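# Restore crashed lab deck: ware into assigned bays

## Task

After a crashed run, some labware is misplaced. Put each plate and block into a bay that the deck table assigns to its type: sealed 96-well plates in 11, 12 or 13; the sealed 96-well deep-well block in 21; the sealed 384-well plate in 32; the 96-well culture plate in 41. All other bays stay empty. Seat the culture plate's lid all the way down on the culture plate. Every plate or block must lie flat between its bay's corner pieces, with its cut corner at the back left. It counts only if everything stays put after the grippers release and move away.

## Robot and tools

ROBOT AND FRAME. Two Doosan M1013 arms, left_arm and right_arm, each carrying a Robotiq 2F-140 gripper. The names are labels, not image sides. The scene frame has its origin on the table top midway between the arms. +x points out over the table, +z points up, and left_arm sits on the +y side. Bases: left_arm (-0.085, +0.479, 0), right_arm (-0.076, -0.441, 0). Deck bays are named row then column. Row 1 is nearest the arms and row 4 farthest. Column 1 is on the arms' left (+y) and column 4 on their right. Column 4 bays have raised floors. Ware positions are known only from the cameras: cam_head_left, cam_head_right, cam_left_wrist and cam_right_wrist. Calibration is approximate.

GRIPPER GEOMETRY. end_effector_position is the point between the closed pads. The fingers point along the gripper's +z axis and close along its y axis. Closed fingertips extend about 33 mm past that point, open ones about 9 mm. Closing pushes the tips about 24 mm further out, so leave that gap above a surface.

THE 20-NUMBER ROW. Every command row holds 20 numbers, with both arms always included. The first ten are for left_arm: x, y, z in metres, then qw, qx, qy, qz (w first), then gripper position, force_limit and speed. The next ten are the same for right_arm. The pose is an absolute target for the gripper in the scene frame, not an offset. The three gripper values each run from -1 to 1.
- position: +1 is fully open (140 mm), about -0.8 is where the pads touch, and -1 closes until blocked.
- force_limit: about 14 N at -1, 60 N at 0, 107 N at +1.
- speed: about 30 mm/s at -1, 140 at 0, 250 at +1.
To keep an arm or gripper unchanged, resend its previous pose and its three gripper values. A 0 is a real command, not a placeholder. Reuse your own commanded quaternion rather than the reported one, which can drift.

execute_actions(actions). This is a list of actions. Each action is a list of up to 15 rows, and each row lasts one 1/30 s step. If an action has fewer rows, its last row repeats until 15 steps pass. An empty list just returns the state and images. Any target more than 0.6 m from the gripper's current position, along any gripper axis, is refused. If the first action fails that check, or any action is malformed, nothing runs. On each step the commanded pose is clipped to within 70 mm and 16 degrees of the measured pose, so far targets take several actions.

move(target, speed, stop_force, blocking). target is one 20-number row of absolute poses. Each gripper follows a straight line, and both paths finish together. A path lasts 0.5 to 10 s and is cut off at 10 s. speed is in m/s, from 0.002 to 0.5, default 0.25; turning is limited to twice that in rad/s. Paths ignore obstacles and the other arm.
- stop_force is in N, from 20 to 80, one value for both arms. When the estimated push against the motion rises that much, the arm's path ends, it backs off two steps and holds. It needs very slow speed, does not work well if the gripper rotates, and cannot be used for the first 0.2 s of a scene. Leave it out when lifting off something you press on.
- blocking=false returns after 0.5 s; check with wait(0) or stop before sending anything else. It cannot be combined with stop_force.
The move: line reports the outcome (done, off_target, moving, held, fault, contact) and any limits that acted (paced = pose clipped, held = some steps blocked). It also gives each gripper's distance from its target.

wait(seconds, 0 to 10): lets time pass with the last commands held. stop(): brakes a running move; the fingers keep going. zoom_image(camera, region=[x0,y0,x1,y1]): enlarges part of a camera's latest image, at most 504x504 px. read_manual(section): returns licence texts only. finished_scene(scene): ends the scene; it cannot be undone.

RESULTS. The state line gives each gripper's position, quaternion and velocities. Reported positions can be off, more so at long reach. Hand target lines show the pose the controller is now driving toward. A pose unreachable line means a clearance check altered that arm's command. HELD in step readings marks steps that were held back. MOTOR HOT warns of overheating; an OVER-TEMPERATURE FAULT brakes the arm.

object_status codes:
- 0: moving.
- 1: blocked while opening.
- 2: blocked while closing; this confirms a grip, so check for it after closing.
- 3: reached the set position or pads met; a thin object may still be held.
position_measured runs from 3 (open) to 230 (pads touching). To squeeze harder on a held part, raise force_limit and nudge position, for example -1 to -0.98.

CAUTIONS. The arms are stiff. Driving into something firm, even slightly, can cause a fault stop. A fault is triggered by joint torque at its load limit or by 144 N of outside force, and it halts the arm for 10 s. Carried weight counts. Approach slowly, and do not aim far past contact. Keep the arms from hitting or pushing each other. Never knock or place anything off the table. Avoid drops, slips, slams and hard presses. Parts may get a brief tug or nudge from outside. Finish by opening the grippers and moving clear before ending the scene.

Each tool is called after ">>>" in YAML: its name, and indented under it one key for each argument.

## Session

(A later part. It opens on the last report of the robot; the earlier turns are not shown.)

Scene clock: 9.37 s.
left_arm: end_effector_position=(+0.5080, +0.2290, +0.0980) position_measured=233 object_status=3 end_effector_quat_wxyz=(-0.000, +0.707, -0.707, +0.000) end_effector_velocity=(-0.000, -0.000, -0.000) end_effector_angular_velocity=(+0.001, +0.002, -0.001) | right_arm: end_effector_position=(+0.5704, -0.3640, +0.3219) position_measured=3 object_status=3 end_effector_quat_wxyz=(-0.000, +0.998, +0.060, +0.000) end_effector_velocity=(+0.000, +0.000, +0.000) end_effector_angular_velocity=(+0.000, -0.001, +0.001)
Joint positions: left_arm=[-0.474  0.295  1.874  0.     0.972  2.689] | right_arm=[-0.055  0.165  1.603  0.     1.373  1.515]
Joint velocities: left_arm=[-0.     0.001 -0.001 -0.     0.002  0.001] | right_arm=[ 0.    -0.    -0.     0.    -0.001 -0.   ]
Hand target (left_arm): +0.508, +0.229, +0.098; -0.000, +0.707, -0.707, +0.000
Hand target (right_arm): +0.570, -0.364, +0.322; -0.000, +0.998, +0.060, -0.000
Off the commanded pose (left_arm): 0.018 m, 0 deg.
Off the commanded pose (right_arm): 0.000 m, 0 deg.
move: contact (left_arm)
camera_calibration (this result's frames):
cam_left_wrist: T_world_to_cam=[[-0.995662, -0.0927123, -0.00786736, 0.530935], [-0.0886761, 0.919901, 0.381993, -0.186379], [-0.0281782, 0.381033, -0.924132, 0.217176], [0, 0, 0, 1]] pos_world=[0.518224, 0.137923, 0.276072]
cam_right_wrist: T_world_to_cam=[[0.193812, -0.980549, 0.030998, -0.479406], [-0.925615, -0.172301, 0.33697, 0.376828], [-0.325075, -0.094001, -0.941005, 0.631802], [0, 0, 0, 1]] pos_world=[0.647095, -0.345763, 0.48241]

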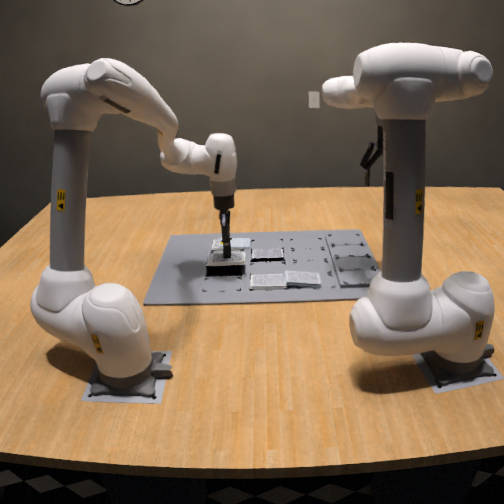

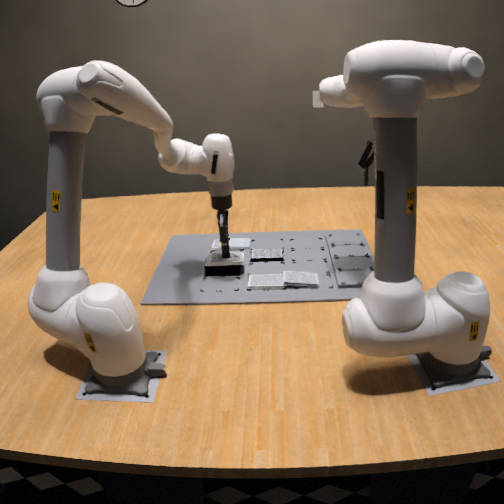

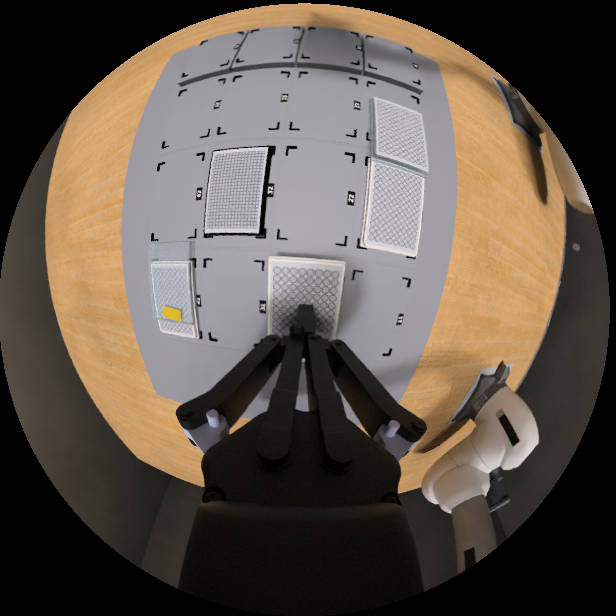

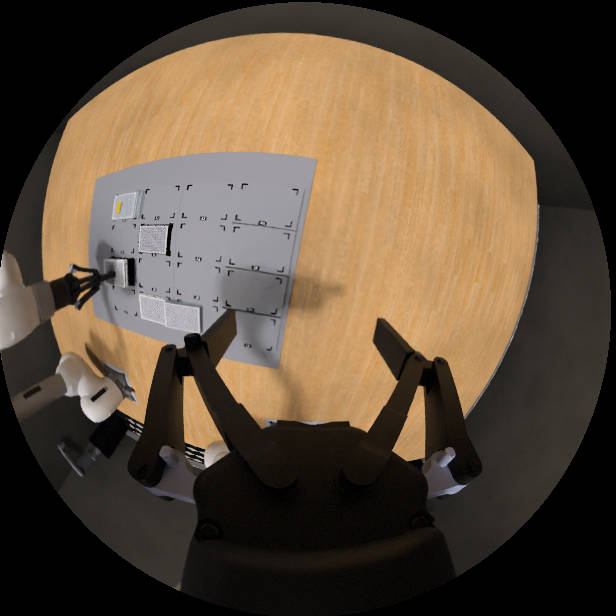

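>>> move:
  target: [0.508,0.228,0.105,0,0.7071,-0.7071,0,0.45,-0.3,1,0.5704,-0.364,0.3219,0,0.998,0.06,0,1,0,0]
  speed: 0.05

>>> move:
  target: [0.508,0.228,0.078,0,0.7071,-0.7071,0,0.45,-0.3,1,0.5704,-0.364,0.3219,0,0.998,0.06,0,1,0,0]
  speed: 0.05

>>> move:
  target: [0.508,0.228,0.078,0,0.7071,-0.7071,0,-1,-0.3,-0.5,0.5704,-0.364,0.3219,0,0.998,0.06,0,1,0,0]

>>> move:
  target: [0.508,0.228,0.11,0,0.7071,-0.7071,0,-1,-0.3,-0.5,0.5704,-0.364,0.3219,0,0.998,0.06,0,1,0,0]
  speed: 0.08

>>> zoom_image:
  camera: "cam_left_wrist"
  region: [180, 180, 440, 400]

>>> zoom_image:
  camera: "cam_head_left"
  region: [170, 200, 330, 310]

Scene clock: 10.60 s.
left_arm: end_effector_position=(+0.5080, +0.2280, +0.1050) position_measured=72 object_status=3 end_effector_quat_wxyz=(-0.000, +0.707, -0.707, -0.000) end_effector_velocity=(+0.001, +0.000, +0.000) end_effector_angular_velocity=(+0.001, -0.002, -0.000) | right_arm: end_effector_position=(+0.5704, -0.3640, +0.3219) position_measured=3 object_status=3 end_effector_quat_wxyz=(-0.000, +0.998, +0.060, +0.000) end_effector_velocity=(-0.000, -0.000, +0.000) end_effector_angular_velocity=(-0.000, +0.001, +0.001)
Joint positions: left_arm=[-0.475  0.289  1.868  0.     0.985  2.687] | right_arm=[-0.055  0.165  1.603  0.     1.373  1.515]
Joint velocities: left_arm=[ 0.    -0.     0.     0.002 -0.001 -0.001] | right_arm=[-0.     0.    -0.    -0.     0.001 -0.001]
Hand target (left_arm): +0.508, +0.228, +0.105; +0.000, +0.707, -0.707, +0.000
Hand target (right_arm): +0.570, -0.364, +0.322; -0.000, +0.998, +0.060, -0.000
Off the commanded pose (left_arm): 0.000 m, 0 deg.
Off the commanded pose (right_arm): 0.000 m, 0 deg.
move: done
camera_calibration (this result's frames):
cam_left_wrist: T_world_to_cam=[[-0.99568, -0.0925276, -0.00780364, 0.530879], [-0.0884784, 0.919881, 0.382086, -0.188239], [-0.0281751, 0.381126, -0.924094, 0.223973], [0, 0, 0, 1]] pos_world=[0.518241, 0.136917, 0.283038]
cam_right_wrist: T_world_to_cam=[[0.193812, -0.980549, 0.0309982, -0.479406], [-0.925615, -0.172301, 0.33697, 0.376828], [-0.325075, -0.0940012, -0.941005, 0.631802], [0, 0, 0, 1]] pos_world=[0.647095, -0.345763, 0.48241]

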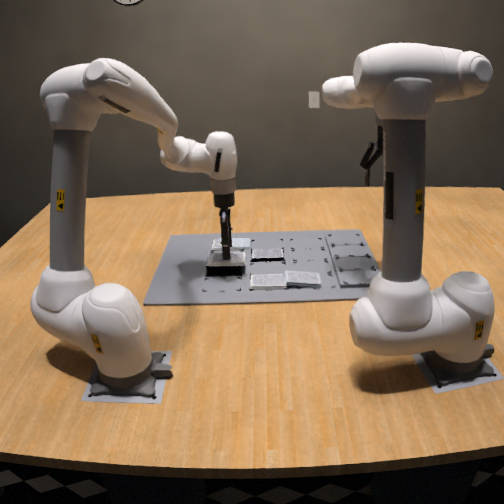

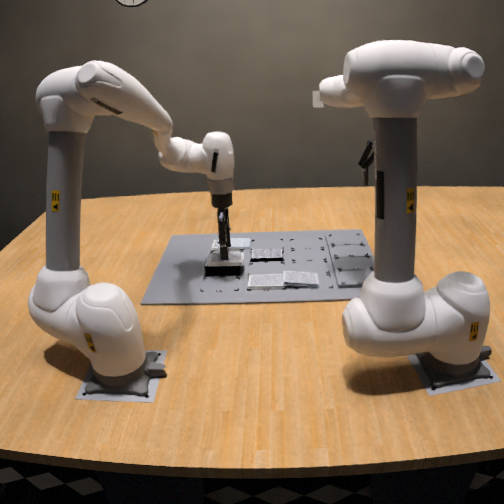

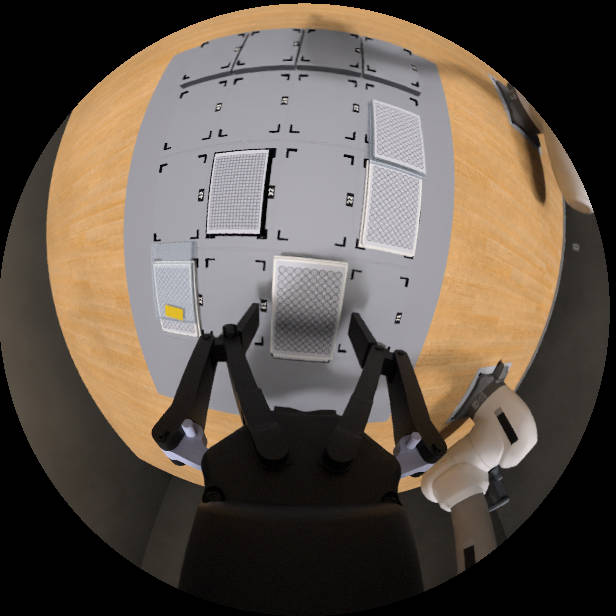

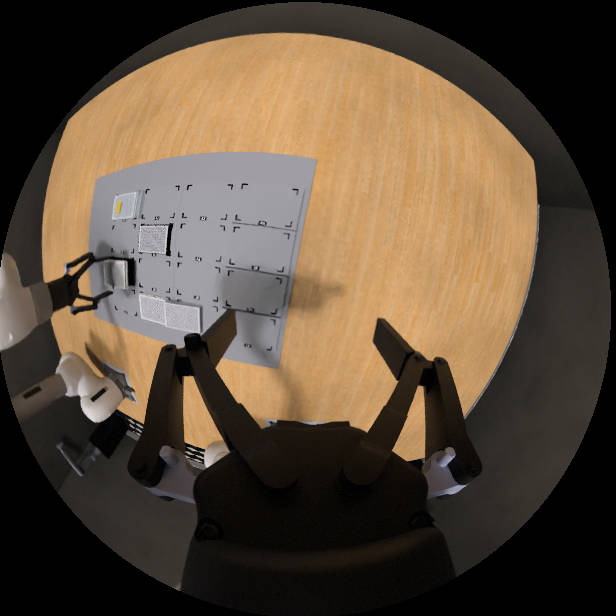

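Scene clock: 11.40 s.
left_arm: end_effector_position=(+0.5080, +0.2280, +0.0780) position_measured=72 object_status=3 end_effector_quat_wxyz=(-0.000, +0.707, -0.707, -0.000) end_effector_velocity=(+0.000, +0.000, -0.000) end_effector_angular_velocity=(+0.001, -0.000, +0.000) | right_arm: end_effector_position=(+0.5704, -0.3640, +0.3219) position_measured=3 object_status=3 end_effector_quat_wxyz=(-0.000, +0.998, +0.060, +0.000) end_effector_velocity=(+0.000, +0.000, +0.000) end_effector_angular_velocity=(-0.000, -0.001, +0.000)
Joint positions: left_arm=[-0.475  0.316  1.89   0.     0.936  2.687] | right_arm=[-0.055  0.165  1.603  0.     1.373  1.515]
Joint velocities: left_arm=[ 0.     0.001  0.     0.001 -0.    -0.   ] | right_arm=[ 0.    -0.    -0.    -0.    -0.001  0.   ]
Hand target (left_arm): +0.508, +0.228, +0.078; -0.000, +0.707, -0.707, -0.000
Hand target (right_arm): +0.570, -0.364, +0.322; -0.000, +0.998, +0.060, -0.000
Off the commanded pose (left_arm): 0.000 m, 0 deg.
Off the commanded pose (right_arm): 0.000 m, 0 deg.
move: done
camera_calibration (this result's frames):
cam_left_wrist: T_world_to_cam=[[-0.995674, -0.0925861, -0.00777119, 0.530636], [-0.0885195, 0.919871, 0.382102, -0.177905], [-0.0282288, 0.381137, -0.924088, 0.19901], [0, 0, 0, 1]] pos_world=[0.51821, 0.136929, 0.256004]
cam_right_wrist: T_world_to_cam=[[0.193812, -0.980549, 0.0309983, -0.479406], [-0.925615, -0.172301, 0.33697, 0.376828], [-0.325075, -0.0940013, -0.941005, 0.631802], [0, 0, 0, 1]] pos_world=[0.647095, -0.345763, 0.48241]

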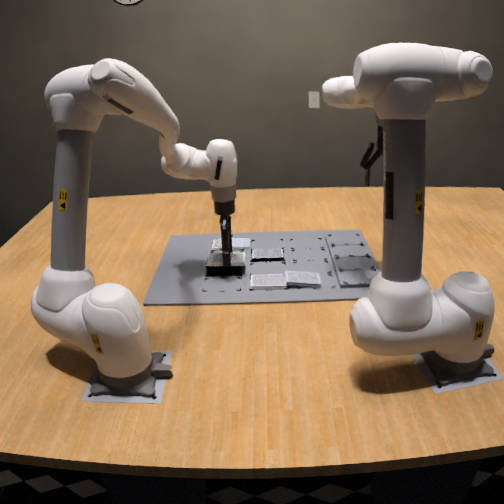

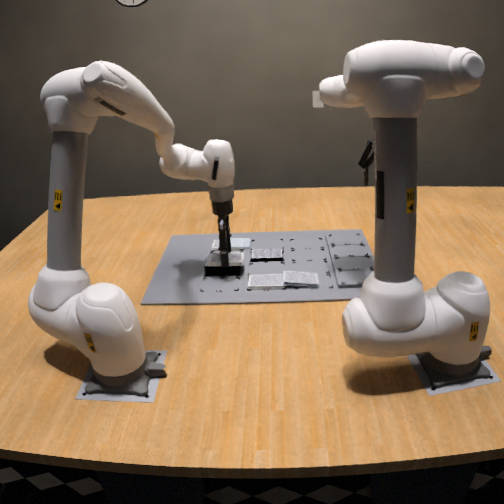

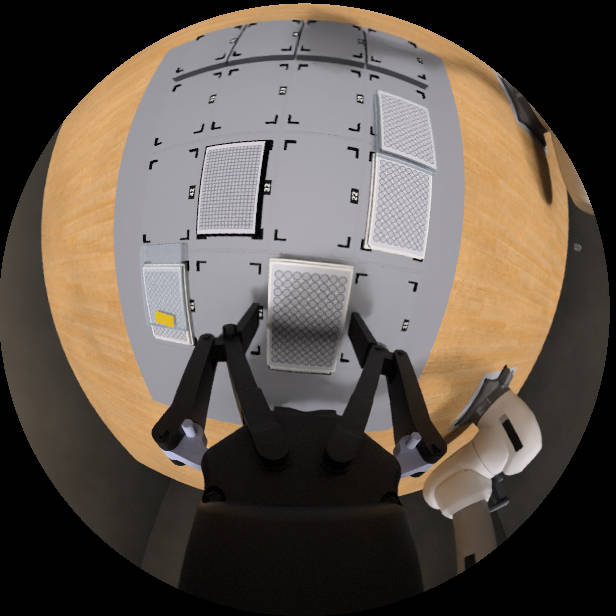

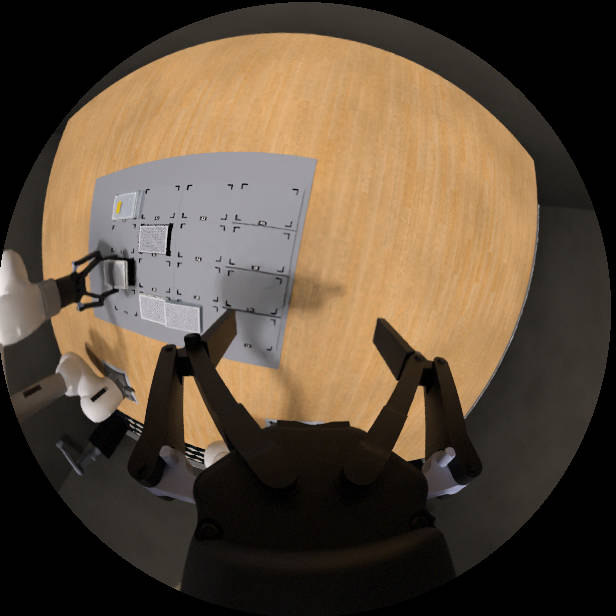

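Scene clock: 12.10 s.
left_arm: end_effector_position=(+0.5080, +0.2280, +0.0780) position_measured=104 object_status=2 end_effector_quat_wxyz=(-0.000, +0.707, -0.707, +0.000) end_effector_velocity=(+0.000, +0.000, -0.000) end_effector_angular_velocity=(-0.000, -0.000, +0.001) | right_arm: end_effector_position=(+0.5704, -0.3640, +0.3219) position_measured=3 object_status=3 end_effector_quat_wxyz=(-0.000, +0.998, +0.060, +0.000) end_effector_velocity=(-0.001, +0.001, +0.000) end_effector_angular_velocity=(-0.000, +0.001, +0.001)
Joint positions: left_arm=[-0.475  0.316  1.89   0.     0.936  2.687] | right_arm=[-0.055  0.165  1.603  0.     1.373  1.515]
Joint velocities: left_arm=[ 0.001  0.    -0.    -0.    -0.    -0.   ] | right_arm=[ 0.001 -0.    -0.    -0.     0.001  0.   ]
Hand target (left_arm): +0.508, +0.228, +0.078; -0.000, +0.707, -0.707, +0.000
Hand target (right_arm): +0.570, -0.364, +0.322; -0.000, +0.998, +0.060, -0.000
Off the commanded pose (left_arm): 0.000 m, 0 deg.
Off the commanded pose (right_arm): 0.000 m, 0 deg.
move: done
camera_calibration (this result's frames):
cam_left_wrist: T_world_to_cam=[[-0.99567, -0.0926344, -0.00780744, 0.530681], [-0.0885808, 0.919902, 0.382012, -0.177846], [-0.0282054, 0.381049, -0.924124, 0.199071], [0, 0, 0, 1]] pos_world=[0.518244, 0.136905, 0.256048]
cam_right_wrist: T_world_to_cam=[[0.193812, -0.980549, 0.030998, -0.479406], [-0.925615, -0.172301, 0.33697, 0.376828], [-0.325075, -0.0940011, -0.941005, 0.631802], [0, 0, 0, 1]] pos_world=[0.647095, -0.345763, 0.48241]

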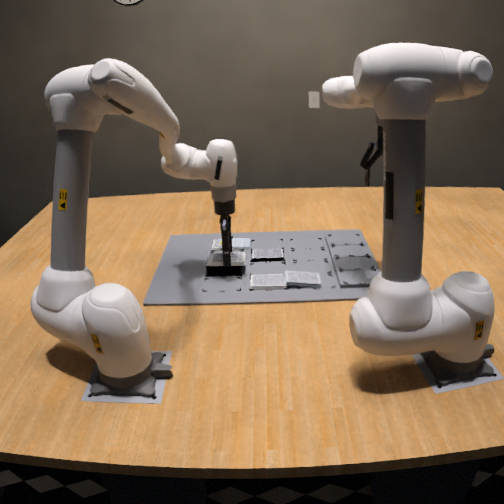

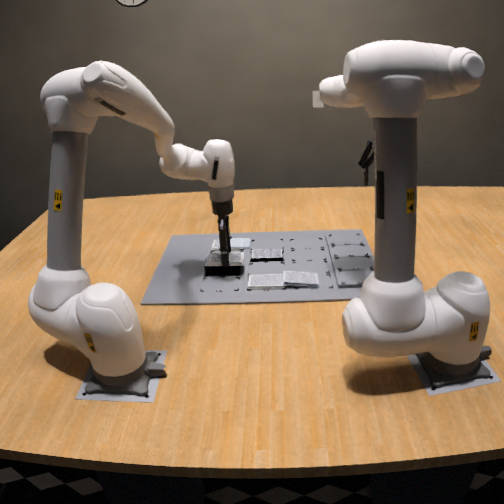

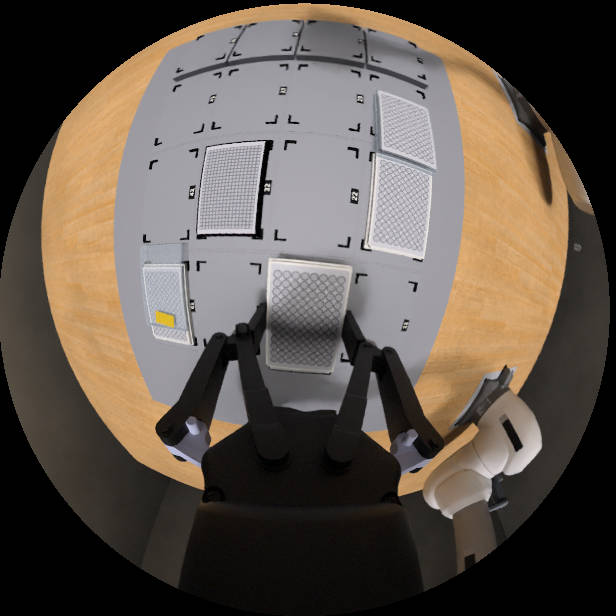

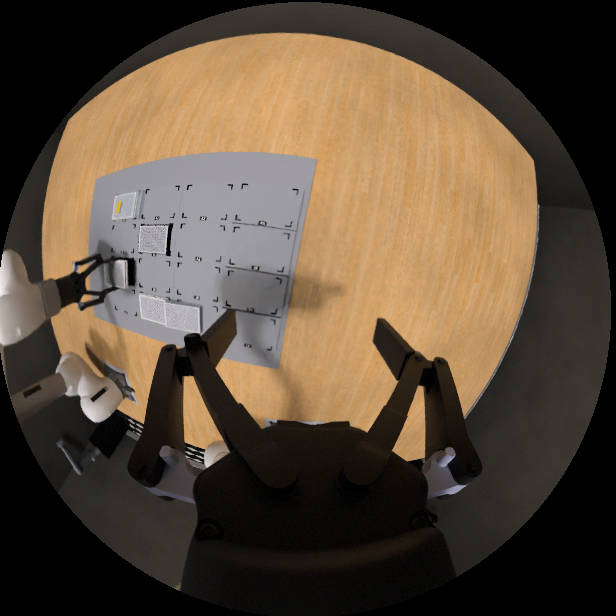

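Scene clock: 12.83 s.
left_arm: end_effector_position=(+0.5080, +0.2280, +0.1100) position_measured=104 object_status=2 end_effector_quat_wxyz=(+0.000, +0.707, -0.707, +0.000) end_effector_velocity=(-0.000, +0.000, -0.001) end_effector_angular_velocity=(+0.002, +0.001, -0.003) | right_arm: end_effector_position=(+0.5704, -0.3640, +0.3219) position_measured=3 object_status=3 end_effector_quat_wxyz=(-0.000, +0.998, +0.060, +0.000) end_effector_velocity=(-0.000, +0.000, +0.000) end_effector_angular_velocity=(+0.000, +0.001, +0.000)
Joint positions: left_arm=[-0.475  0.285  1.863 -0.     0.994  2.687] | right_arm=[-0.055  0.165  1.603  0.     1.373  1.515]
Joint velocities: left_arm=[-0.     0.001  0.     0.001  0.     0.002] | right_arm=[ 0.    -0.     0.     0.     0.001 -0.   ]
Hand target (left_arm): +0.508, +0.228, +0.110; +0.000, +0.707, -0.707, +0.000
Hand target (right_arm): +0.570, -0.364, +0.322; -0.000, +0.998, +0.060, -0.000
Off the commanded pose (left_arm): 0.000 m, 0 deg.
Off the commanded pose (right_arm): 0.000 m, 0 deg.
move: done
camera_calibration (this result's frames):
cam_left_wrist: T_world_to_cam=[[-0.995666, -0.0926711, -0.00780486, 0.530936], [-0.0886154, 0.919923, 0.381953, -0.190054], [-0.0282162, 0.38099, -0.924149, 0.228726], [0, 0, 0, 1]] pos_world=[0.518247, 0.136896, 0.288113]
cam_right_wrist: T_world_to_cam=[[0.193812, -0.980549, 0.0309982, -0.479406], [-0.925615, -0.172301, 0.33697, 0.376828], [-0.325075, -0.0940012, -0.941005, 0.631802], [0, 0, 0, 1]] pos_world=[0.647095, -0.345763, 0.48241]

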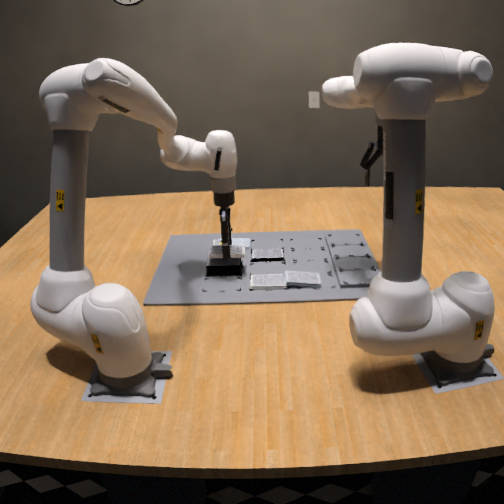

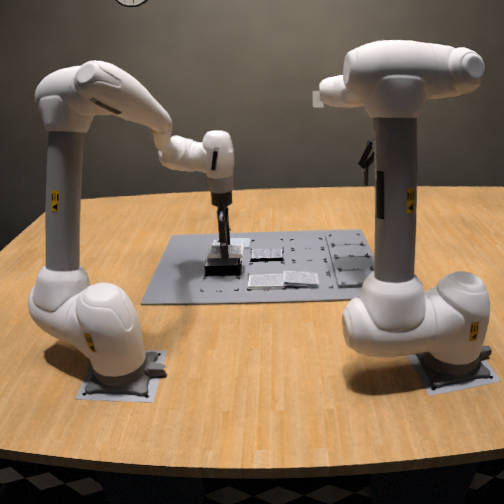

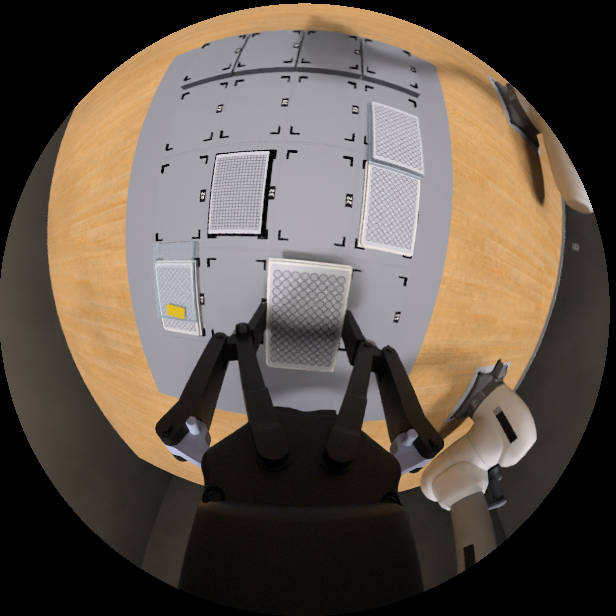

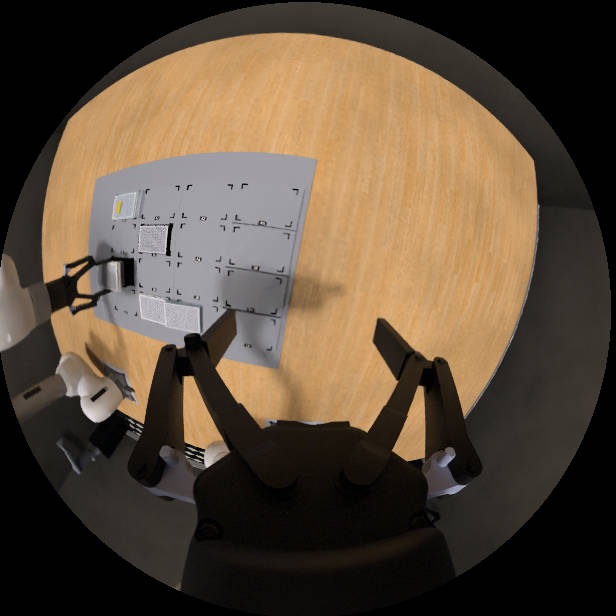

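Region (180, 180, 440, 400) of cam_left_wrist's 616x616 image, scaled by 1.938, with more detail than that image has; it fills the top 426 rows of this view, and the rest is white.

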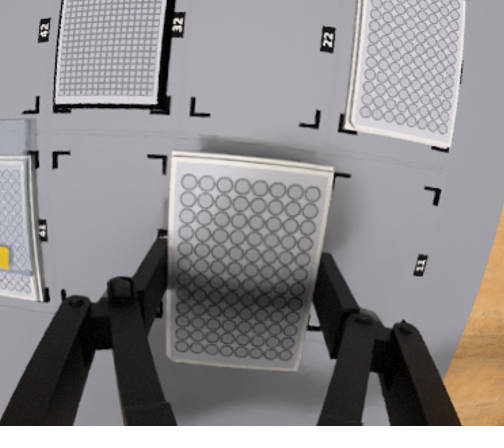

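Region (170, 200, 330, 310) of cam_head_left's 504x504 image, scaled by 3.150, with more detail than that image has; it fills the top 346 rows of this view, and the rest is white.

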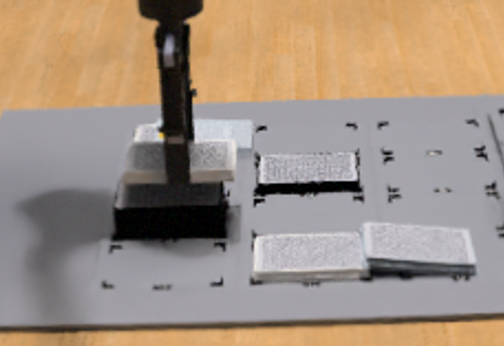

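>>> move:
  target: [0.403,0.247,0.10,0,0.7071,-0.7071,0,-1,-0.3,-0.5,0.5704,-0.364,0.3219,0,0.998,0.06,0,1,0,0]
  speed: 0.2

>>> move:
  target: [0.403,0.247,0.05,0,0.7071,-0.7071,0,-1,-0.3,-0.5,0.5704,-0.364,0.3219,0,0.998,0.06,0,1,0,0]
  speed: 0.1

>>> zoom_image:
  camera: "cam_left_wrist"
  region: [200, 200, 420, 400]

>>> zoom_image:
  camera: "cam_head_left"
  region: [170, 220, 290, 310]

Scene clock: 14.87 s.
left_arm: end_effector_position=(+0.4030, +0.2470, +0.1001) position_measured=104 object_status=2 end_effector_quat_wxyz=(+0.000, +0.707, -0.707, +0.000) end_effector_velocity=(-0.000, +0.001, -0.000) end_effector_angular_velocity=(+0.003, +0.000, -0.002) | right_arm: end_effector_position=(+0.5704, -0.3640, +0.3219) position_measured=3 object_status=3 end_effector_quat_wxyz=(-0.000, +0.998, +0.060, +0.000) end_effector_velocity=(+0.000, -0.000, -0.000) end_effector_angular_velocity=(+0.000, +0.000, -0.001)
Joint positions: left_arm=[-0.529  0.146  2.064 -0.     0.932  2.634] | right_arm=[-0.055  0.165  1.603  0.     1.373  1.515]
Joint velocities: left_arm=[-0.    -0.     0.     0.003  0.001 -0.   ] | right_arm=[-0.001  0.    -0.     0.    -0.     0.001]
Hand target (left_arm): +0.403, +0.247, +0.100; -0.000, +0.707, -0.707, -0.000
Hand target (right_arm): +0.570, -0.364, +0.322; -0.000, +0.998, +0.060, -0.000
Off the commanded pose (left_arm): 0.000 m, 0 deg.
Off the commanded pose (right_arm): 0.000 m, 0 deg.
move: done
camera_calibration (this result's frames):
cam_left_wrist: T_world_to_cam=[[-0.995654, -0.0928163, -0.00765238, 0.42807], [-0.0886942, 0.919951, 0.381867, -0.213055], [-0.0284037, 0.380886, -0.924186, 0.209463], [0, 0, 0, 1]] pos_world=[0.413262, 0.15595, 0.278217]
cam_right_wrist: T_world_to_cam=[[0.193812, -0.980549, 0.0309982, -0.479406], [-0.925615, -0.172301, 0.33697, 0.376828], [-0.325075, -0.0940013, -0.941005, 0.631802], [0, 0, 0, 1]] pos_world=[0.647095, -0.345763, 0.48241]

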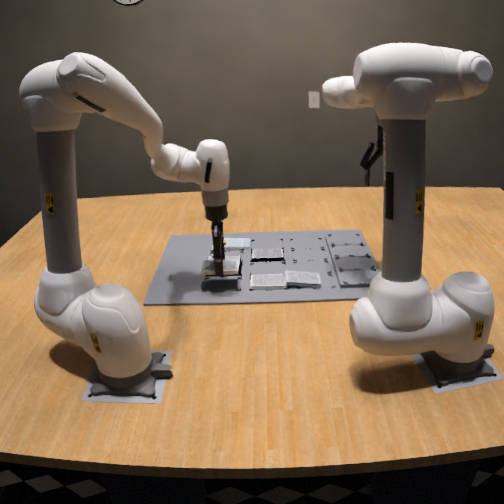

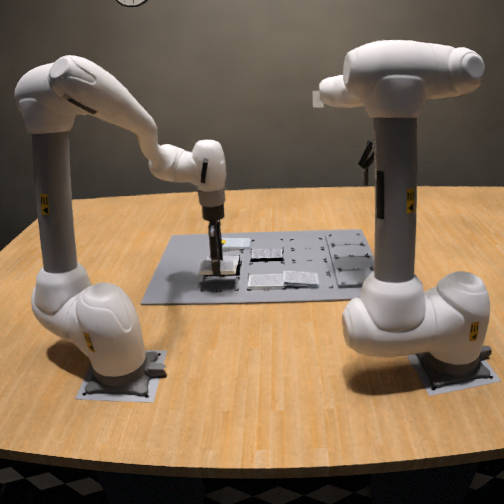

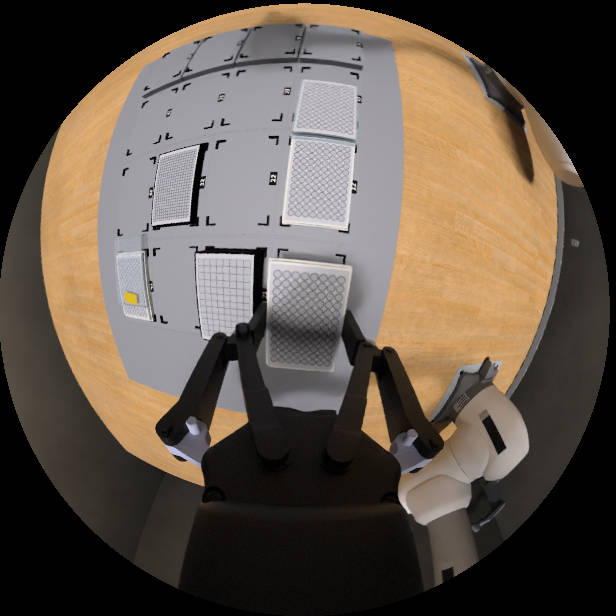

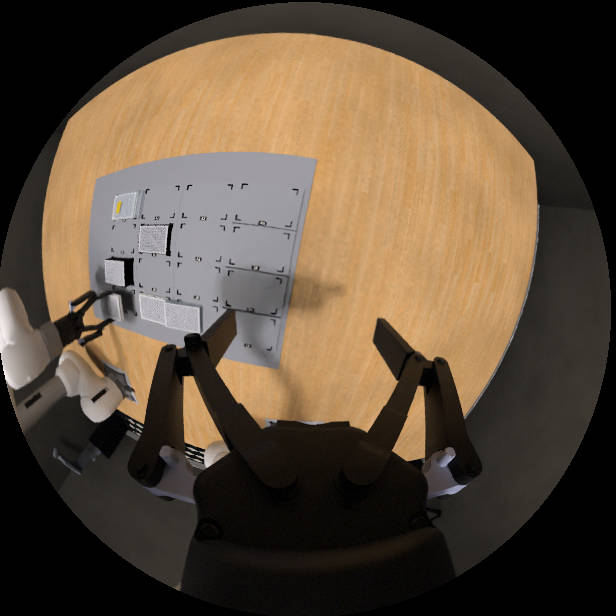

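Scene clock: 15.67 s.
left_arm: end_effector_position=(+0.4030, +0.2470, +0.0500) position_measured=104 object_status=2 end_effector_quat_wxyz=(-0.000, +0.707, -0.707, -0.000) end_effector_velocity=(-0.001, +0.001, -0.000) end_effector_angular_velocity=(+0.001, +0.001, -0.000) | right_arm: end_effector_position=(+0.5704, -0.3640, +0.3219) position_measured=3 object_status=3 end_effector_quat_wxyz=(-0.000, +0.998, +0.060, +0.000) end_effector_velocity=(-0.000, -0.000, +0.000) end_effector_angular_velocity=(-0.000, +0.001, +0.000)
Joint positions: left_arm=[-0.529  0.205  2.106  0.     0.831  2.633] | right_arm=[-0.055  0.165  1.603  0.     1.373  1.515]
Joint velocities: left_arm=[ 0.    -0.     0.001  0.001  0.001  0.   ] | right_arm=[-0.    -0.    -0.    -0.     0.001 -0.   ]
Hand target (left_arm): +0.403, +0.247, +0.050; -0.000, +0.707, -0.707, -0.000
Hand target (right_arm): +0.570, -0.364, +0.322; -0.000, +0.998, +0.060, -0.000
Off the commanded pose (left_arm): 0.000 m, 0 deg.
Off the commanded pose (right_arm): 0.000 m, 0 deg.
move: done
camera_calibration (this result's frames):
cam_left_wrist: T_world_to_cam=[[-0.99567, -0.0926278, -0.00779359, 0.42763], [-0.0885669, 0.91987, 0.382092, -0.193962], [-0.0282233, 0.381128, -0.924091, 0.162927], [0, 0, 0, 1]] pos_world=[0.413198, 0.155934, 0.228004]
cam_right_wrist: T_world_to_cam=[[0.193812, -0.980549, 0.0309981, -0.479406], [-0.925615, -0.172301, 0.33697, 0.376828], [-0.325075, -0.0940012, -0.941005, 0.631802], [0, 0, 0, 1]] pos_world=[0.647095, -0.345763, 0.48241]

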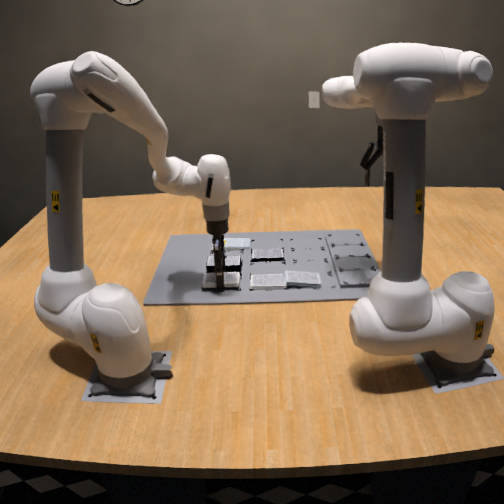

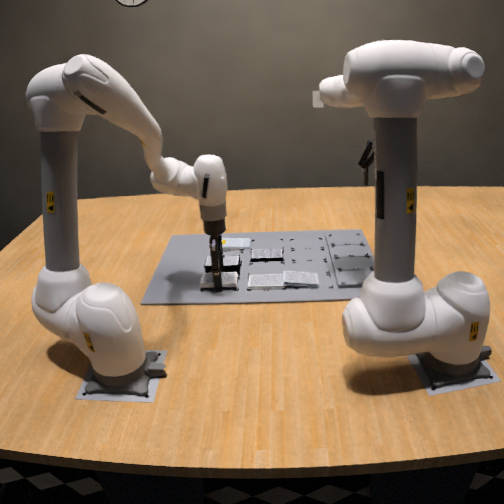

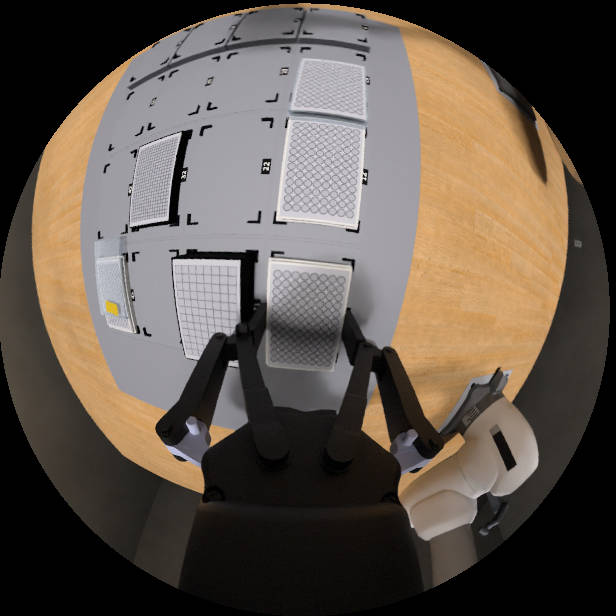

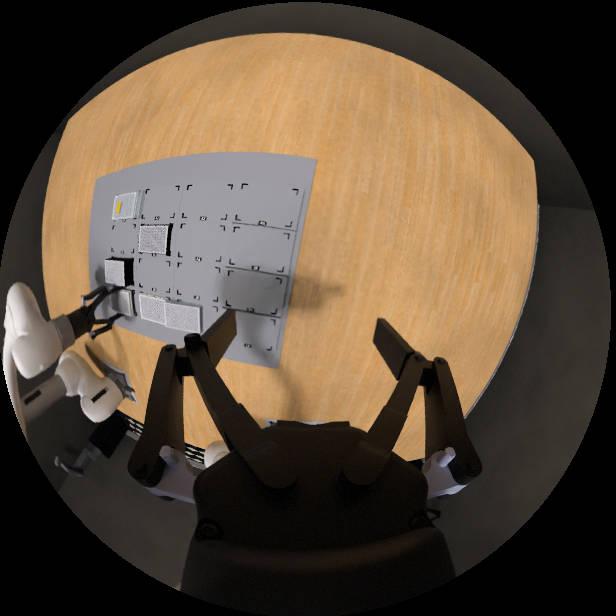

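Region (200, 200, 420, 400) of cam_left_wrist's 616x616 image, scaled by 2.291, with more detail than that image has; it fills the top 458 rows of this view, and the rest is white.

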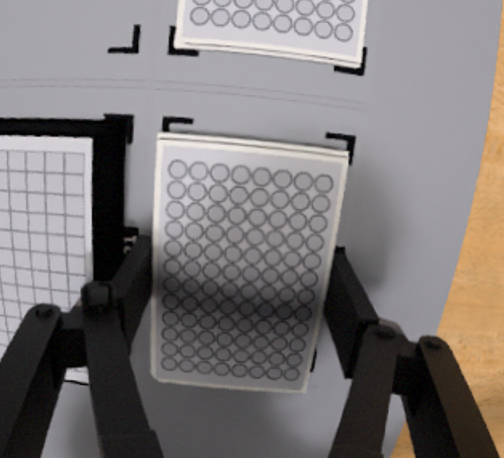

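Region (170, 220, 290, 310) of cam_head_left's 504x504 image, scaled by 4.200, with more detail than that image has; it fills the top 378 rows of this view, and the rest is white.

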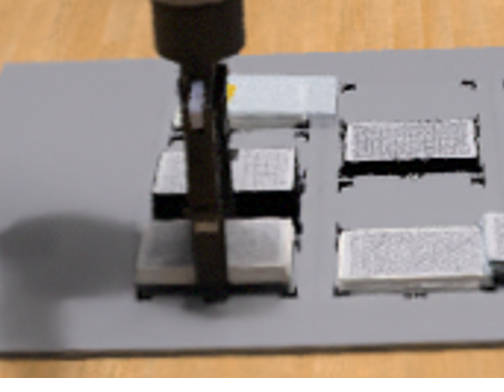

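>>> move:
  target: [0.4003,0.247,0.046,0,0.7071,-0.7071,0,-1,-0.3,-0.5,0.5704,-0.364,0.3219,0,0.998,0.06,0,1,0,0]
  speed: 0.03

>>> move:
  target: [0.4003,0.247,0.025,0,0.7071,-0.7071,0,-1,-0.3,-0.5,0.5704,-0.364,0.3219,0,0.998,0.06,0,1,0,0]
  speed: 0.008
  stop_force: 20

>>> zoom_image:
  camera: "cam_left_wrist"
  region: [200, 200, 420, 400]

Scene clock: 16.87 s.
left_arm: end_effector_position=(+0.4003, +0.2470, +0.0460) position_measured=104 object_status=2 end_effector_quat_wxyz=(-0.000, +0.707, -0.707, -0.000) end_effector_velocity=(+0.000, +0.000, +0.000) end_effector_angular_velocity=(+0.000, -0.000, -0.001) | right_arm: end_effector_position=(+0.5704, -0.3640, +0.3219) position_measured=3 object_status=3 end_effector_quat_wxyz=(-0.000, +0.998, +0.060, +0.000) end_effector_velocity=(-0.000, -0.000, -0.000) end_effector_angular_velocity=(-0.000, +0.001, -0.001)
Joint positions: left_arm=[-0.531  0.207  2.114  0.     0.821  2.631] | right_arm=[-0.055  0.165  1.603  0.     1.373  1.515]
Joint velocities: left_arm=[-0.    -0.    -0.     0.001  0.     0.   ] | right_arm=[-0.  0.  0. -0.  0.  0.]
Hand target (left_arm): +0.400, +0.247, +0.046; -0.000, +0.707, -0.707, -0.000
Hand target (right_arm): +0.570, -0.364, +0.322; -0.000, +0.998, +0.060, -0.000
Off the commanded pose (left_arm): 0.000 m, 0 deg.
Off the commanded pose (right_arm): 0.000 m, 0 deg.
move: done
camera_calibration (this result's frames):
cam_left_wrist: T_world_to_cam=[[-0.995678, -0.0925432, -0.00783783, 0.424951], [-0.0885065, 0.919888, 0.382064, -0.192701], [-0.0281475, 0.381106, -0.924103, 0.159189], [0, 0, 0, 1]] pos_world=[0.410539, 0.155922, 0.224061]
cam_right_wrist: T_world_to_cam=[[0.193812, -0.980549, 0.0309981, -0.479406], [-0.925615, -0.172301, 0.33697, 0.376828], [-0.325075, -0.0940011, -0.941005, 0.631802], [0, 0, 0, 1]] pos_world=[0.647095, -0.345763, 0.48241]

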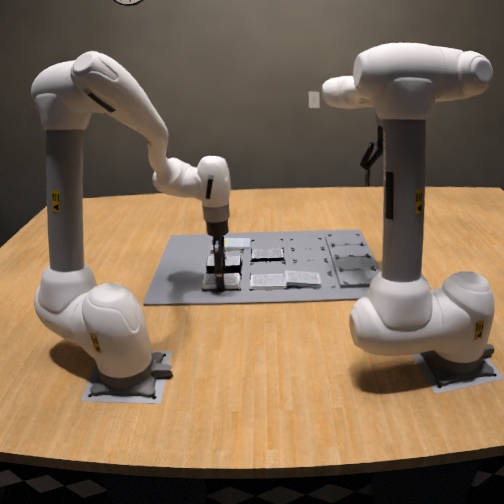

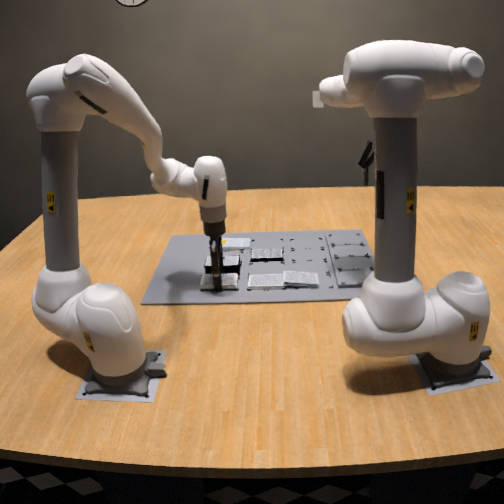

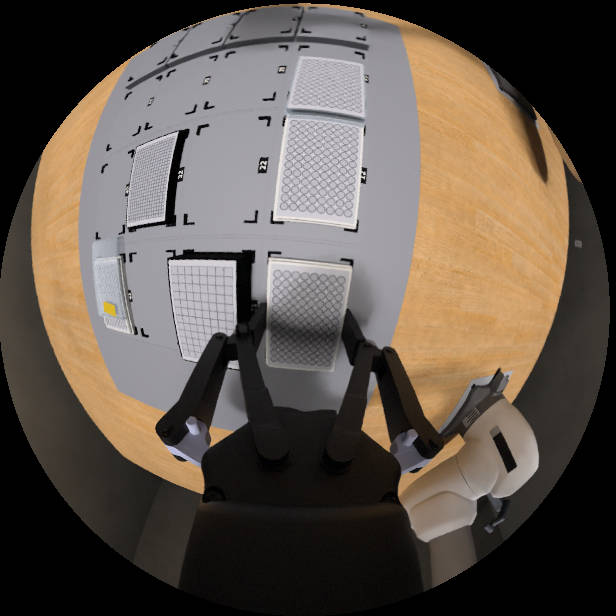

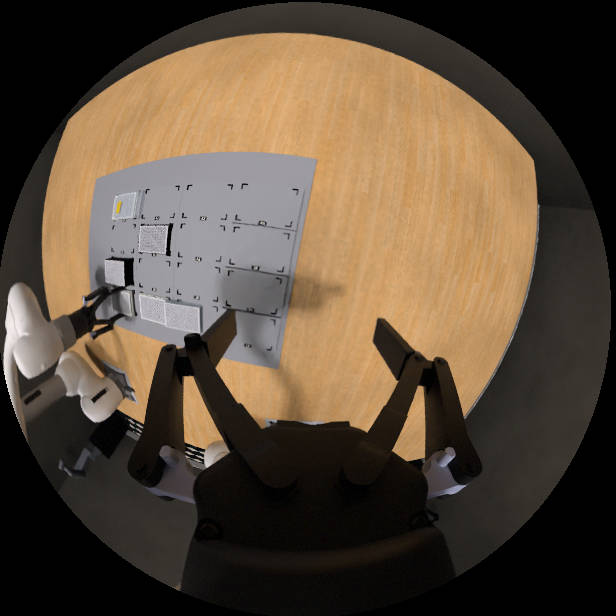

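Scene clock: 18.13 s.
left_arm: end_effector_position=(+0.4004, +0.2469, +0.0384) position_measured=104 object_status=2 end_effector_quat_wxyz=(-0.000, +0.707, -0.707, +0.000) end_effector_velocity=(-0.001, +0.000, -0.000) end_effector_angular_velocity=(+0.001, +0.003, -0.000) | right_arm: end_effector_position=(+0.5704, -0.3640, +0.3219) position_measured=3 object_status=3 end_effector_quat_wxyz=(-0.000, +0.998, +0.060, +0.000) end_effector_velocity=(+0.000, +0.000, -0.000) end_effector_angular_velocity=(-0.001, -0.000, +0.002)
Joint positions: left_arm=[-0.531  0.216  2.119  0.     0.805  2.631] | right_arm=[-0.055  0.165  1.603  0.     1.373  1.515]
Joint velocities: left_arm=[-0.     0.001 -0.001 -0.     0.003 -0.   ] | right_arm=[ 0.001  0.     0.    -0.001 -0.    -0.001]
Hand target (left_arm): +0.400, +0.247, +0.039; -0.000, +0.707, -0.707, +0.000
Hand target (right_arm): +0.570, -0.364, +0.322; -0.000, +0.998, +0.060, -0.000
Off the commanded pose (left_arm): 0.013 m, 0 deg.
Off the commanded pose (right_arm): 0.000 m, 0 deg.
move: contact (left_arm)
camera_calibration (this result's frames):
cam_left_wrist: T_world_to_cam=[[-0.995682, -0.0924738, -0.00806321, 0.42494], [-0.0885346, 0.919973, 0.381853, -0.189644], [-0.0278934, 0.380918, -0.924188, 0.152151], [0, 0, 0, 1]] pos_world=[0.410559, 0.155806, 0.216459]
cam_right_wrist: T_world_to_cam=[[0.193812, -0.980549, 0.0309982, -0.479406], [-0.925615, -0.172301, 0.33697, 0.376828], [-0.325075, -0.0940012, -0.941005, 0.631802], [0, 0, 0, 1]] pos_world=[0.647095, -0.345763, 0.48241]

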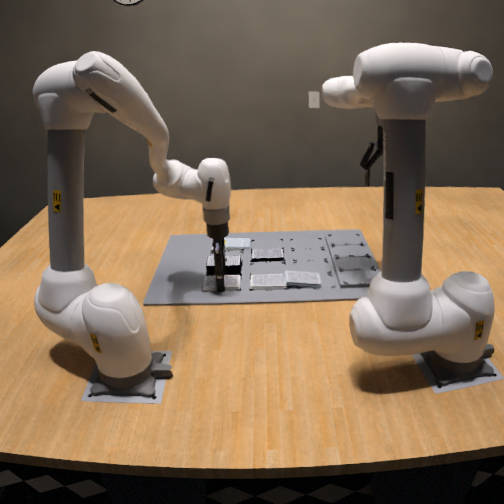

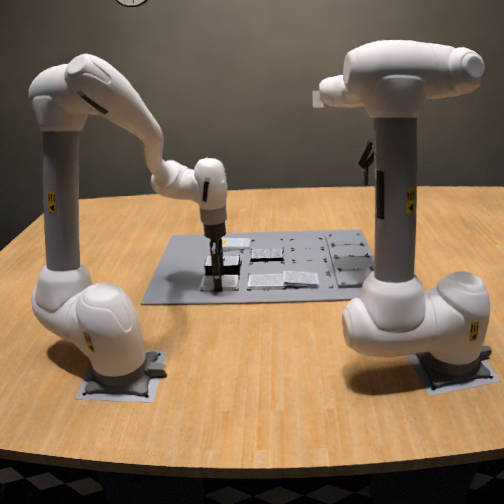

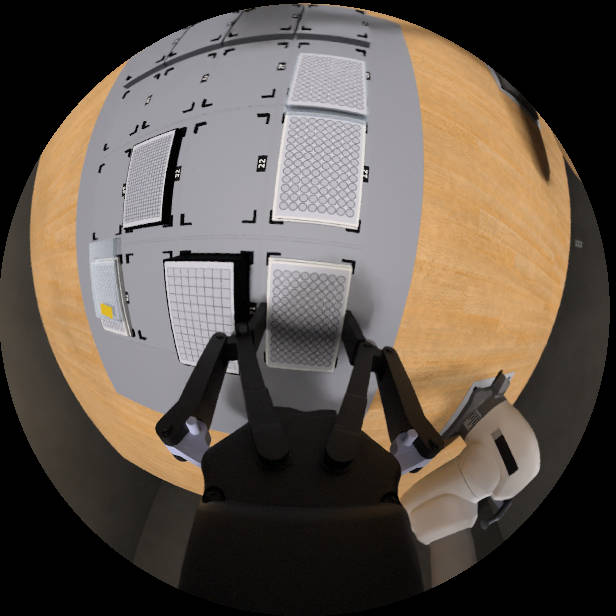

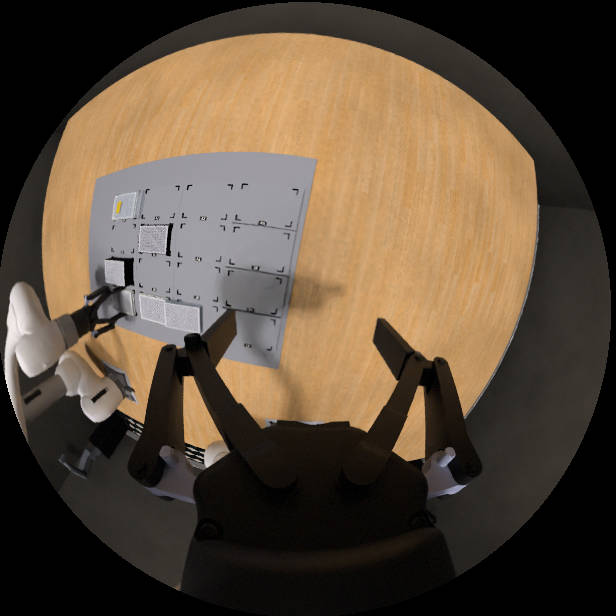

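Region (200, 200, 420, 400) of cam_left_wrist's 616x616 image, scaled by 2.291, with more detail than that image has; it fills the top 458 rows of this view, and the rest is white.

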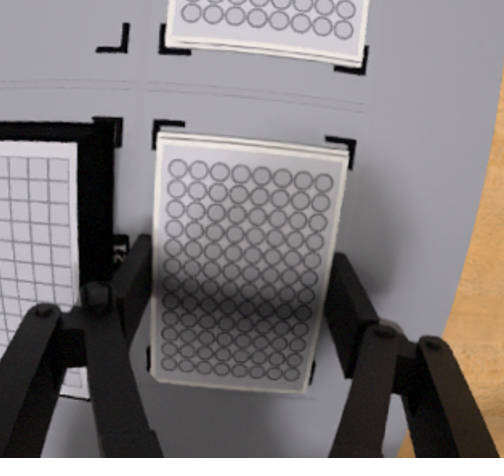

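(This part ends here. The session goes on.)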